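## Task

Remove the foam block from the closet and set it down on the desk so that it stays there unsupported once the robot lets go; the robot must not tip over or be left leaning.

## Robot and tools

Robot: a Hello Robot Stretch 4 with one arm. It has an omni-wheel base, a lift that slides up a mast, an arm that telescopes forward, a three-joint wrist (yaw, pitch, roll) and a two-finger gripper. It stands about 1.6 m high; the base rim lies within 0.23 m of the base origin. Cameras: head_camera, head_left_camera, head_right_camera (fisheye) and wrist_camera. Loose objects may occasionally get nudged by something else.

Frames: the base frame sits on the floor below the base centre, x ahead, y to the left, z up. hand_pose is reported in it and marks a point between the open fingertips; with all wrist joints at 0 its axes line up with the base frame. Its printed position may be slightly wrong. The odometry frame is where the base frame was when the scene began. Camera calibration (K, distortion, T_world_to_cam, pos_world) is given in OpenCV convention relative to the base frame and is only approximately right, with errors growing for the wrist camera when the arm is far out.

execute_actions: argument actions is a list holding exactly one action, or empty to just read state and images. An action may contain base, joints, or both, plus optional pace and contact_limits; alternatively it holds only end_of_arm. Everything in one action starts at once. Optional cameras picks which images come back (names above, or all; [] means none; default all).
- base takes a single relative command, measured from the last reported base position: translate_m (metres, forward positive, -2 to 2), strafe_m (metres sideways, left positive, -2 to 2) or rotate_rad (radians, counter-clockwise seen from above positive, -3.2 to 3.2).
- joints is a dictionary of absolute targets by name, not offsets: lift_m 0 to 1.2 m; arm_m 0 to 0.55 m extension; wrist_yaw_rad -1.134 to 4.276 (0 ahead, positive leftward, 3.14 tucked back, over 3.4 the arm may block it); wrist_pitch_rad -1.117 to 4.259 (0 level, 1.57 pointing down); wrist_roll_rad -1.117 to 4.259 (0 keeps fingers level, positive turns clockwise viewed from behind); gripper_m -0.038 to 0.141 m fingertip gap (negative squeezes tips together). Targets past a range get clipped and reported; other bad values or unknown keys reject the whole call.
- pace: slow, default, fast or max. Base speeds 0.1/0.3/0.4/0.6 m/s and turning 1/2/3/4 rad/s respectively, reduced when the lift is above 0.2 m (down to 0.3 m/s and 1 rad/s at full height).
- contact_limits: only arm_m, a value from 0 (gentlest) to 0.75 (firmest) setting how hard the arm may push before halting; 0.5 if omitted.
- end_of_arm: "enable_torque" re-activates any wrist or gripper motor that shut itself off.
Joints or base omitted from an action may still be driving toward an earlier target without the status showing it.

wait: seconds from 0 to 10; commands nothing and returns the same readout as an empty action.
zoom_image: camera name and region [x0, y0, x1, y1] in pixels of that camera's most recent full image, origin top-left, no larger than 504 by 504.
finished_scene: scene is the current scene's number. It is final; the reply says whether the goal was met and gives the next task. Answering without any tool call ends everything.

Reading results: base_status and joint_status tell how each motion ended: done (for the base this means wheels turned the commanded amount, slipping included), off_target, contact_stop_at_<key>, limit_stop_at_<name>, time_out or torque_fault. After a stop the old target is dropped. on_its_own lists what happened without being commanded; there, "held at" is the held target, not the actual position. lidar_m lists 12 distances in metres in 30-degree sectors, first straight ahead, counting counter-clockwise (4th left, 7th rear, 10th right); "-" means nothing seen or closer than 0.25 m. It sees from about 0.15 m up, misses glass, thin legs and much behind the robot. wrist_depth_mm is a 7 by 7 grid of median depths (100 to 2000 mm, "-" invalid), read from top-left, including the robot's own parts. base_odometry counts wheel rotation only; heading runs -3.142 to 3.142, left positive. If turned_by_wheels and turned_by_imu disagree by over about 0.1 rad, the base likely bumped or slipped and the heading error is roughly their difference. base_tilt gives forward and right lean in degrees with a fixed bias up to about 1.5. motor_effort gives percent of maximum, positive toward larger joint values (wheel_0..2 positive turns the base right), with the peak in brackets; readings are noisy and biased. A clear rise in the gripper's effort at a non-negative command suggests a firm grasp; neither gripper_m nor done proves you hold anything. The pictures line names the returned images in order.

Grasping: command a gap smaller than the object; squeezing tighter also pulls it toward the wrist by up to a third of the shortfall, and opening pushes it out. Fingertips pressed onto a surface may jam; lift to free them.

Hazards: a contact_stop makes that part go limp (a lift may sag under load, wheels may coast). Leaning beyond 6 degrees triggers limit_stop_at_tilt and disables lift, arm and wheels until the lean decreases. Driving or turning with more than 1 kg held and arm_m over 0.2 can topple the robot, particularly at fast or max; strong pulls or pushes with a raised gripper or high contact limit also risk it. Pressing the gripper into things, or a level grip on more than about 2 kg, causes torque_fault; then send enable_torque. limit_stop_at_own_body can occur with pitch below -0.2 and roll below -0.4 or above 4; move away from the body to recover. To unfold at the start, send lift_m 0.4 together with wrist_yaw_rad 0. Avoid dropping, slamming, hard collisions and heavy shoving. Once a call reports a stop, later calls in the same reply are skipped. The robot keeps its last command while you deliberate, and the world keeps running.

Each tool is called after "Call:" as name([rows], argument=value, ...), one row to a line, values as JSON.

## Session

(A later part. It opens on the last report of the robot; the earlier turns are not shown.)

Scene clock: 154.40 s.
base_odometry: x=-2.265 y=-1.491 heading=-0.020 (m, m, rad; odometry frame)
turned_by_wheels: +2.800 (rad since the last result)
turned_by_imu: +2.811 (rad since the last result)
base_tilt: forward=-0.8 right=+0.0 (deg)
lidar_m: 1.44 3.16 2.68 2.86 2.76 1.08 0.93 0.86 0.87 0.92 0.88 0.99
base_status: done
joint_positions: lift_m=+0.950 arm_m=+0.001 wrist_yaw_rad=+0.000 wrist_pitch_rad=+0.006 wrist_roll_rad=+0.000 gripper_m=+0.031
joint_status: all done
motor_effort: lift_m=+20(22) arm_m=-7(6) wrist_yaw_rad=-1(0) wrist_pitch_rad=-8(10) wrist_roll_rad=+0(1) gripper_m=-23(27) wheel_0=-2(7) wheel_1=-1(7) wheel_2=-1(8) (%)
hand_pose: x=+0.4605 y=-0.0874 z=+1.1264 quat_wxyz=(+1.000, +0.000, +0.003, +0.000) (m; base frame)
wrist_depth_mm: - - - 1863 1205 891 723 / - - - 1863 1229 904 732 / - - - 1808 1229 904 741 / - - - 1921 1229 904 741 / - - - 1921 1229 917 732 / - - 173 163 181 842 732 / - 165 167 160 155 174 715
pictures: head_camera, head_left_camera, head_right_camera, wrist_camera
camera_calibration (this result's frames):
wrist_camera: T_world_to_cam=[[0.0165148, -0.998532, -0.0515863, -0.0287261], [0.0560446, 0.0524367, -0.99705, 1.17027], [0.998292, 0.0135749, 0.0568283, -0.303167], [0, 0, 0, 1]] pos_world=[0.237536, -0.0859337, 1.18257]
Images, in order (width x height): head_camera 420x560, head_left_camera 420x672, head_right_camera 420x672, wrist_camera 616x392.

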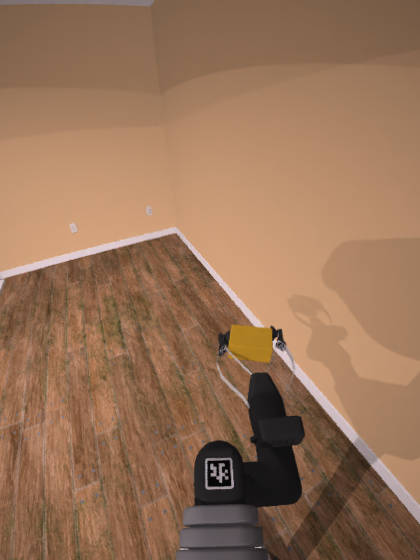

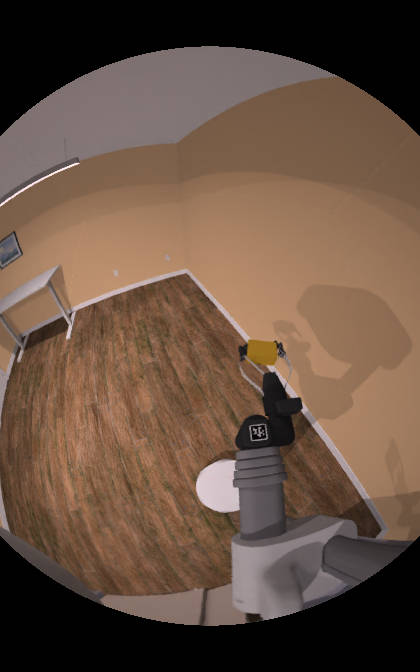

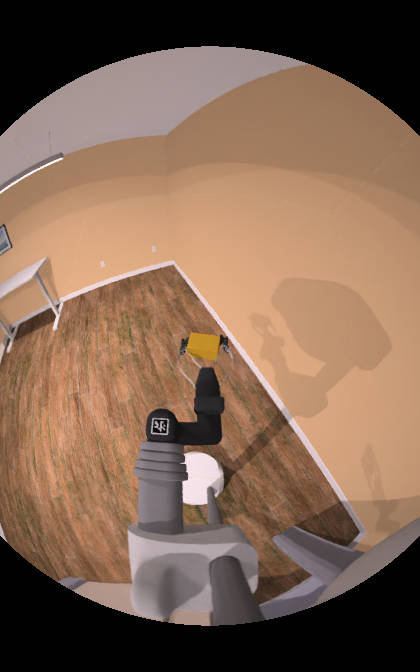

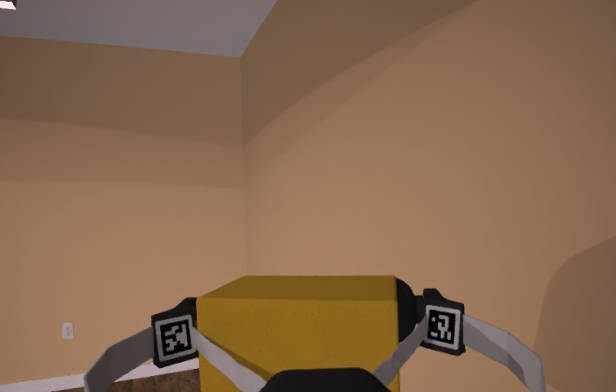

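Call:
execute_actions([
  {"base":{"rotate_rad":0.33}},
], cameras=[])

Call:
execute_actions([
  {"base":{"translate_m":1.5},"joints":{"lift_m":1.0}},
], cameras=[])

Call:
execute_actions([
  {"base":{"strafe_m":1.9}},
])

Scene clock: 164.63 s.
base_odometry: x=-2.265 y=-1.491 heading=+0.309 (m, m, rad; odometry frame)
turned_by_wheels: +0.330 (rad since the last result)
turned_by_imu: +0.332 (rad since the last result)
base_tilt: forward=-0.8 right=+0.1 (deg)
lidar_m: 2.59 2.65 3.00 2.77 1.33 0.92 0.92 0.84 1.00 0.90 0.93 1.16
base_status: done
joint_positions: lift_m=+0.950 arm_m=+0.001 wrist_yaw_rad=+0.000 wrist_pitch_rad=+0.006 wrist_roll_rad=+0.000 gripper_m=+0.031
joint_status: not commanded
motor_effort: lift_m=+20(20) arm_m=-6(6) wrist_yaw_rad=+1(0) wrist_pitch_rad=-9(10) wrist_roll_rad=+0(1) gripper_m=-28(30) wheel_0=+0(8) wheel_1=-2(6) wheel_2=-1(7) (%)
hand_pose: x=+0.4605 y=-0.0874 z=+1.1264 quat_wxyz=(+1.000, +0.000, +0.003, +0.000) (m; base frame)
wrist_depth_mm: - - - - - 1430 1025 / - - - - - 1430 1042 / - - - - - 1464 1078 / - - - - - 1499 1060 / - - - - - 1499 1078 / - - 173 163 180 1336 1078 / - 165 166 159 155 174 1042
pictures: none
No camera images: the call's "cameras" was empty. Leave "cameras" out to get every camera's image.

Scene clock: 171.13 s.
base_odometry: x=-0.836 y=-1.034 heading=+0.310 (m, m, rad; odometry frame)
turned_by_wheels: +0.000 (rad since the last result)
turned_by_imu: -0.002 (rad since the last result)
base_tilt: forward=-0.9 right=+0.0 (deg)
lidar_m: 1.66 1.71 1.63 2.52 2.98 2.53 2.29 1.25 0.79 0.74 0.76 0.97
base_status: done
joint_positions: lift_m=+1.000 arm_m=+0.001 wrist_yaw_rad=+0.000 wrist_pitch_rad=+0.006 wrist_roll_rad=+0.000 gripper_m=+0.031
joint_status: all done
motor_effort: lift_m=+20(23) arm_m=-7(6) wrist_yaw_rad=+0(1) wrist_pitch_rad=-8(9) wrist_roll_rad=+0(1) gripper_m=-32(26) wheel_0=+0(3) wheel_1=+1(5) wheel_2=-2(12) (%)
hand_pose: x=+0.4605 y=-0.0874 z=+1.1763 quat_wxyz=(+1.000, +0.000, +0.003, +0.000) (m; base frame)
wrist_depth_mm: 1397 1464 1430 1464 1499 1118 831 / 1397 1397 1464 1499 1537 1138 831 / 1397 1430 1430 1464 1499 1182 854 / 1366 1430 1430 1464 1499 1182 854 / 1336 1397 1430 1430 1464 1229 854 / 1366 1366 173 163 180 1060 854 / 1366 165 167 160 156 174 820
pictures: none
No camera images: the call's "cameras" was empty. Leave "cameras" out to get every camera's image.

Scene clock: 178.80 s.
base_odometry: x=-1.415 y=+0.775 heading=+0.310 (m, m, rad; odometry frame)
turned_by_wheels: +0.000 (rad since the last result)
turned_by_imu: +0.007 (rad since the last result)
base_tilt: forward=-0.8 right=+0.1 (deg)
lidar_m: 0.64 0.67 0.88 1.05 1.08 1.41 2.52 2.61 2.86 2.65 2.37 0.71
base_status: done
joint_positions: lift_m=+1.000 arm_m=+0.001 wrist_yaw_rad=+0.000 wrist_pitch_rad=+0.006 wrist_roll_rad=+0.000 gripper_m=+0.031
joint_status: not commanded
motor_effort: lift_m=+19(20) arm_m=-6(6) wrist_yaw_rad=+0(0) wrist_pitch_rad=-8(9) wrist_roll_rad=-1(0) gripper_m=-31(27) wheel_0=+0(10) wheel_1=+0(8) wheel_2=+0(0) (%)
hand_pose: x=+0.4605 y=-0.0874 z=+1.1764 quat_wxyz=(+1.000, +0.000, +0.003, +0.000) (m; base frame)
wrist_depth_mm: 1229 1229 1281 1281 1308 1308 1336 / 1205 1182 1255 1255 1281 1336 1336 / 1182 1182 1255 1229 1255 1308 1336 / 1205 1205 1229 1255 1255 1281 1336 / 1182 1229 1205 1255 1255 1308 1336 / 1160 1118 173 163 180 1281 1336 / 723 165 167 160 155 174 1308
pictures: head_camera, head_left_camera, head_right_camera, wrist_camera
camera_calibration (this result's frames):
wrist_camera: T_world_to_cam=[[0.0162639, -0.998536, -0.0515873, -0.0260988], [0.0560578, 0.0524236, -0.99705, 1.22019], [0.998295, 0.0133241, 0.0568284, -0.305994], [0, 0, 0, 1]] pos_world=[0.237496, -0.0859502, 1.23263]
Images, in order (width x height): head_camera 420x560, head_left_camera 420x672, head_right_camera 420x672, wrist_camera 616x392.

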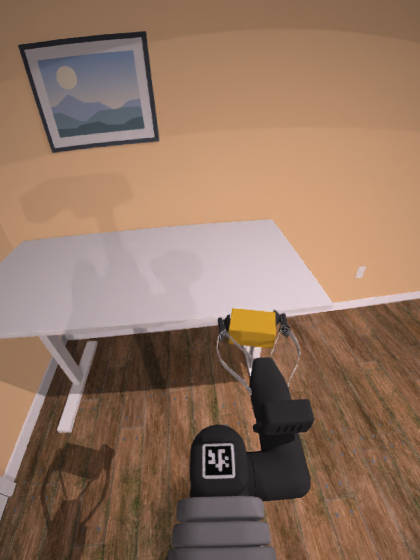

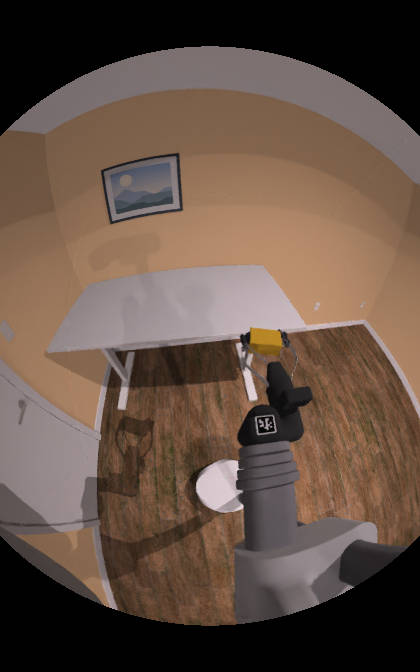

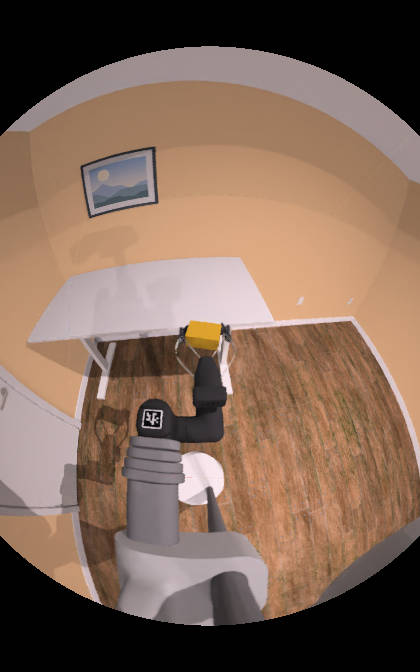

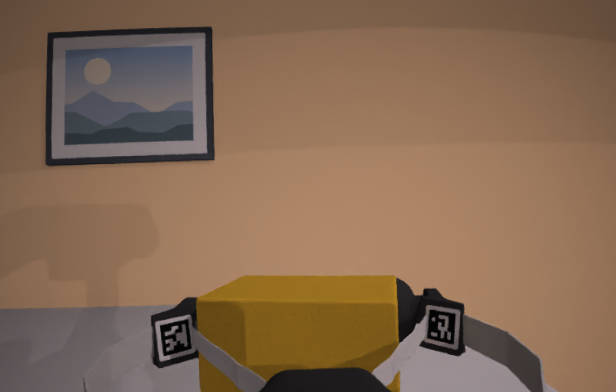

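Call:
execute_actions([
  {"base":{"strafe_m":0.25},"joints":{"arm_m":0.45}},
], cameras=[])

Call:
execute_actions([
  {"joints":{"lift_m":0.83}},
], cameras=["head_camera","wrist_camera"])

Scene clock: 182.80 s.
base_odometry: x=-1.491 y=+1.013 heading=+0.309 (m, m, rad; odometry frame)
turned_by_wheels: +0.000 (rad since the last result)
turned_by_imu: +0.001 (rad since the last result)
base_tilt: forward=-0.9 right=+0.1 (deg)
lidar_m: 0.62 0.64 0.85 0.80 0.81 1.09 2.40 2.62 3.12 2.87 2.32 0.72
base_status: done
joint_positions: lift_m=+1.000 arm_m=+0.449 wrist_yaw_rad=+0.000 wrist_pitch_rad=+0.006 wrist_roll_rad=+0.000 gripper_m=+0.031
joint_status: all done
motor_effort: lift_m=+19(19) arm_m=+6(5) wrist_yaw_rad=+0(1) wrist_pitch_rad=-8(8) wrist_roll_rad=+1(0) gripper_m=-29(29) wheel_0=-1(8) wheel_1=+0(9) wheel_2=+0(2) (%)
hand_pose: x=+0.9083 y=-0.0874 z=+1.1765 quat_wxyz=(+1.000, +0.000, +0.003, +0.000) (m; base frame)
wrist_depth_mm: 750 759 768 809 820 842 854 / 741 759 768 798 809 842 854 / 750 768 788 798 820 831 842 / 759 768 778 788 820 831 831 / 759 768 778 788 809 820 831 / 750 759 173 163 180 820 842 / 715 165 167 160 155 174 627
pictures: none
No camera images: the call's "cameras" was empty. Leave "cameras" out to get every camera's image.

Scene clock: 184.60 s.
base_odometry: x=-1.491 y=+1.013 heading=+0.309 (m, m, rad; odometry frame)
turned_by_wheels: +0.000 (rad since the last result)
turned_by_imu: +0.000 (rad since the last result)
base_tilt: forward=-0.9 right=+0.1 (deg)
lidar_m: 0.63 0.66 0.85 0.80 0.82 1.07 2.39 2.62 3.13 2.87 2.35 0.68
base_status: not commanded
joint_positions: lift_m=+0.830 arm_m=+0.449 wrist_yaw_rad=+0.000 wrist_pitch_rad=+0.006 wrist_roll_rad=+0.000 gripper_m=+0.031
joint_status: all done
motor_effort: lift_m=+16(16) arm_m=+6(6) wrist_yaw_rad=-1(0) wrist_pitch_rad=-8(8) wrist_roll_rad=+0(0) gripper_m=-29(27) wheel_0=-1(1) wheel_1=+0(1) wheel_2=+0(0) (%)
hand_pose: x=+0.9083 y=-0.0874 z=+1.0068 quat_wxyz=(+1.000, +0.000, +0.003, +0.000) (m; base frame)
wrist_depth_mm: 750 768 768 809 820 831 854 / 759 778 788 809 831 842 842 / 759 778 778 798 820 842 854 / 759 768 778 798 820 831 854 / 750 759 768 788 809 809 831 / 449 445 173 163 180 384 373 / 287 165 167 160 155 174 246
pictures: head_camera, wrist_camera
camera_calibration (this result's frames):
wrist_camera: T_world_to_cam=[[0.0164471, -0.998533, -0.0515844, -0.0422527], [0.0562303, 0.0524334, -0.99704, 1.02577], [0.998282, 0.0134978, 0.0570102, -0.74355], [0, 0, 0, 1]] pos_world=[0.685288, -0.0859388, 1.06294]
Images, in order (width x height): head_camera 420x560, wrist_camera 616x392.

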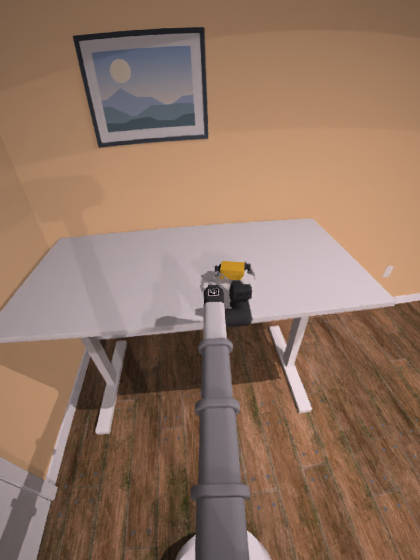

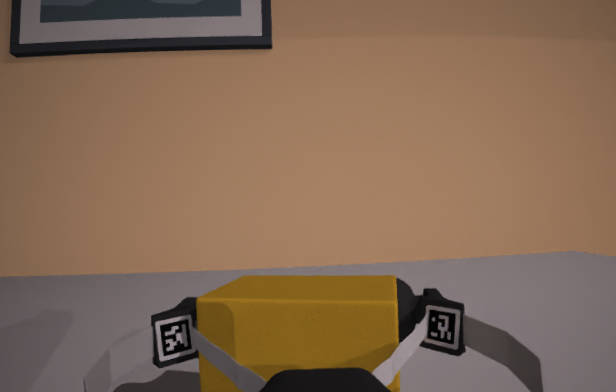

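Call:
execute_actions([
  {"joints":{"lift_m":0.804},"pace":"slow"},
], cameras=["wrist_camera"])

Call:
execute_actions([
  {"joints":{"gripper_m":0.141},"pace":"slow"},
], cameras=["wrist_camera"])

Call:
execute_actions([
  {"joints":{"arm_m":0.1}},
], cameras=["wrist_camera","head_camera"])

Scene clock: 187.63 s.
base_odometry: x=-1.491 y=+1.013 heading=+0.310 (m, m, rad; odometry frame)
turned_by_wheels: +0.000 (rad since the last result)
turned_by_imu: +0.001 (rad since the last result)
base_tilt: forward=-0.9 right=+0.2 (deg)
lidar_m: 0.64 0.65 0.84 0.79 0.82 1.09 2.35 2.63 3.13 2.90 2.34 0.69
base_status: not commanded
joint_positions: lift_m=+0.816 arm_m=+0.449 wrist_yaw_rad=+0.001 wrist_pitch_rad=-0.002 wrist_roll_rad=+0.000 gripper_m=+0.031
joint_status: lift_m contact_stop (moved -0.014 of -0.026)
on_its_own: lift_m is slack since a contact_stop (your +0.804 is given up)
motor_effort: lift_m=+12(19) arm_m=+5(6) wrist_yaw_rad=-2(5) wrist_pitch_rad=+14(27) wrist_roll_rad=+2(2) gripper_m=-23(30) wheel_0=-1(1) wheel_1=+0(0) wheel_2=+0(1) (%)
hand_pose: x=+0.9085 y=-0.0871 z=+0.9948 quat_wxyz=(+1.000, +0.000, -0.001, +0.000) (m; base frame)
wrist_depth_mm: 750 778 788 809 831 842 854 / 759 778 788 809 831 842 866 / 759 778 788 809 820 842 854 / 759 788 778 798 809 820 854 / 750 759 778 788 809 809 831 / 442 439 174 163 181 384 373 / 278 165 167 160 155 174 238
pictures: wrist_camera
camera_calibration (this result's frames):
wrist_camera: T_world_to_cam=[[0.0176383, -0.998544, -0.0509696, -0.0443364], [0.0637601, 0.0519971, -0.99661, 1.00653], [0.997809, 0.0143287, 0.0645844, -0.750158], [0, 0, 0, 1]] pos_world=[0.685121, -0.0858597, 1.04931]
Images, in order (width x height): wrist_camera 616x392.

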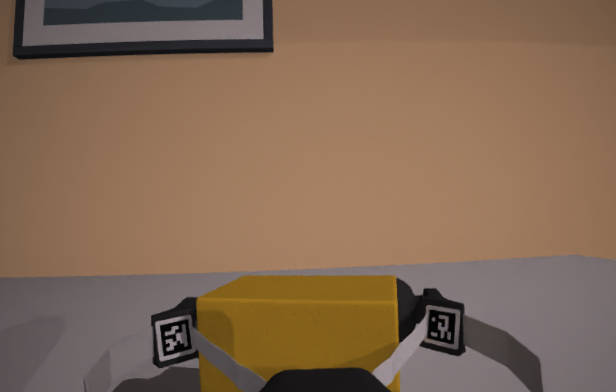

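not run: a stop came earlier in this reply.

not run: a stop came earlier in this reply.

Touched down.

Call:
execute_actions([
  {"joints":{"gripper_m":0.141,"lift_m":0.822},"pace":"slow"},
], cameras=["wrist_camera"])

Call:
execute_actions([
  {"joints":{"arm_m":0.1}},
], cameras=["wrist_camera","head_camera"])

Scene clock: 195.67 s.
base_odometry: x=-1.491 y=+1.013 heading=+0.310 (m, m, rad; odometry frame)
turned_by_wheels: +0.000 (rad since the last result)
turned_by_imu: +0.002 (rad since the last result)
base_tilt: forward=-0.8 right=+0.1 (deg)
lidar_m: 0.64 0.65 0.85 0.78 0.82 1.09 2.39 2.62 3.13 2.90 2.32 0.70
base_status: not commanded
joint_positions: lift_m=+0.822 arm_m=+0.449 wrist_yaw_rad=+0.000 wrist_pitch_rad=+0.004 wrist_roll_rad=+0.000 gripper_m=+0.141
joint_status: all done
motor_effort: lift_m=+19(22) arm_m=+5(5) wrist_yaw_rad=+0(2) wrist_pitch_rad=-3(4) wrist_roll_rad=+3(3) gripper_m=-2(27) wheel_0=-1(1) wheel_1=+1(0) wheel_2=+0(0) (%)
hand_pose: x=+0.9085 y=-0.0873 z=+0.9989 quat_wxyz=(+1.000, +0.000, +0.002, +0.000) (m; base frame)
wrist_depth_mm: 750 768 778 809 820 831 854 / 768 768 788 798 820 831 854 / 768 778 788 798 820 831 842 / 759 768 778 798 820 831 842 / 750 768 778 788 809 831 715 / 424 338 410 228 377 210 351 / 270 250 191 152 178 236 239
pictures: wrist_camera
camera_calibration (this result's frames):
wrist_camera: T_world_to_cam=[[0.0166995, -0.998578, -0.0506238, -0.0438064], [0.0578358, 0.0515108, -0.996996, 1.01634], [0.998186, 0.0137214, 0.0586138, -0.744801], [0, 0, 0, 1]] pos_world=[0.685401, -0.0858766, 1.05472]
Images, in order (width x height): wrist_camera 616x392.

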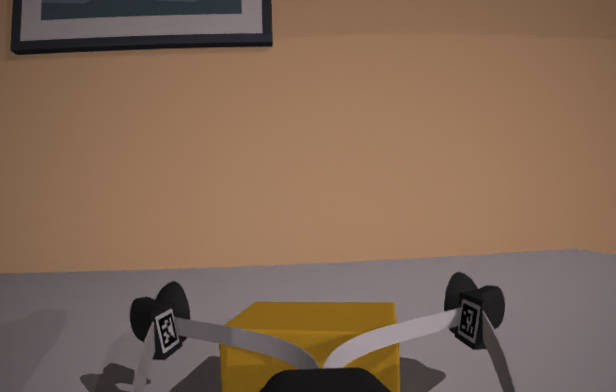

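Scene clock: 197.83 s.
base_odometry: x=-1.491 y=+1.013 heading=+0.310 (m, m, rad; odometry frame)
turned_by_wheels: +0.000 (rad since the last result)
turned_by_imu: +0.001 (rad since the last result)
base_tilt: forward=-0.8 right=+0.1 (deg)
lidar_m: 0.62 0.64 0.83 0.80 0.82 1.07 2.39 2.59 3.14 2.89 2.34 0.67
base_status: not commanded
joint_positions: lift_m=+0.822 arm_m=+0.101 wrist_yaw_rad=+0.000 wrist_pitch_rad=+0.005 wrist_roll_rad=+0.000 gripper_m=+0.141
joint_status: all done
motor_effort: lift_m=+20(19) arm_m=-6(6) wrist_yaw_rad=-1(2) wrist_pitch_rad=-7(8) wrist_roll_rad=+3(2) gripper_m=-1(1) wheel_0=-1(1) wheel_1=+0(0) wheel_2=+0(0) (%)
hand_pose: x=+0.5605 y=-0.0874 z=+0.9985 quat_wxyz=(+1.000, +0.000, +0.003, +0.000) (m; base frame)
wrist_depth_mm: 1078 1078 1118 1160 1182 1182 1205 / 1078 1078 1118 1138 1182 1182 1205 / 1078 1098 1118 1160 1160 1182 1205 / 1060 1078 1118 1138 1182 1182 1205 / 1078 1060 991 539 866 778 715 / 424 336 410 399 384 209 349 / 310 312 320 152 1118 931 691
pictures: head_camera, wrist_camera
camera_calibration (this result's frames):
wrist_camera: T_world_to_cam=[[0.0162615, -0.998584, -0.0506454, -0.0378554], [0.0565449, 0.0514895, -0.997071, 1.03688], [0.998268, 0.0133501, 0.0573022, -0.396212], [0, 0, 0, 1]] pos_world=[0.33751, -0.085901, 1.05463]
Images, in order (width x height): head_camera 420x560, wrist_camera 616x392.

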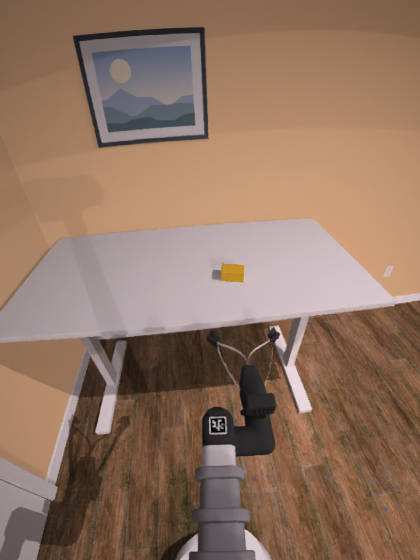

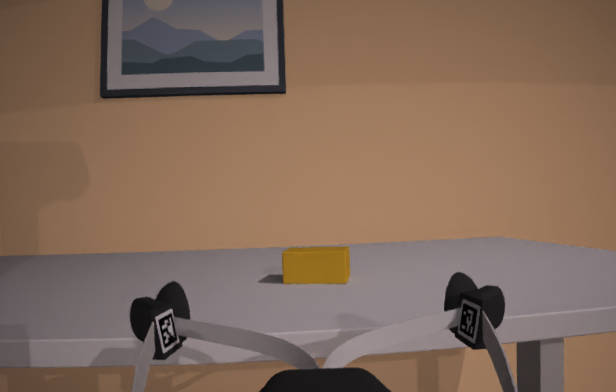

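Call:
finished_scene(scene=2)

The scene is finished: the task was done.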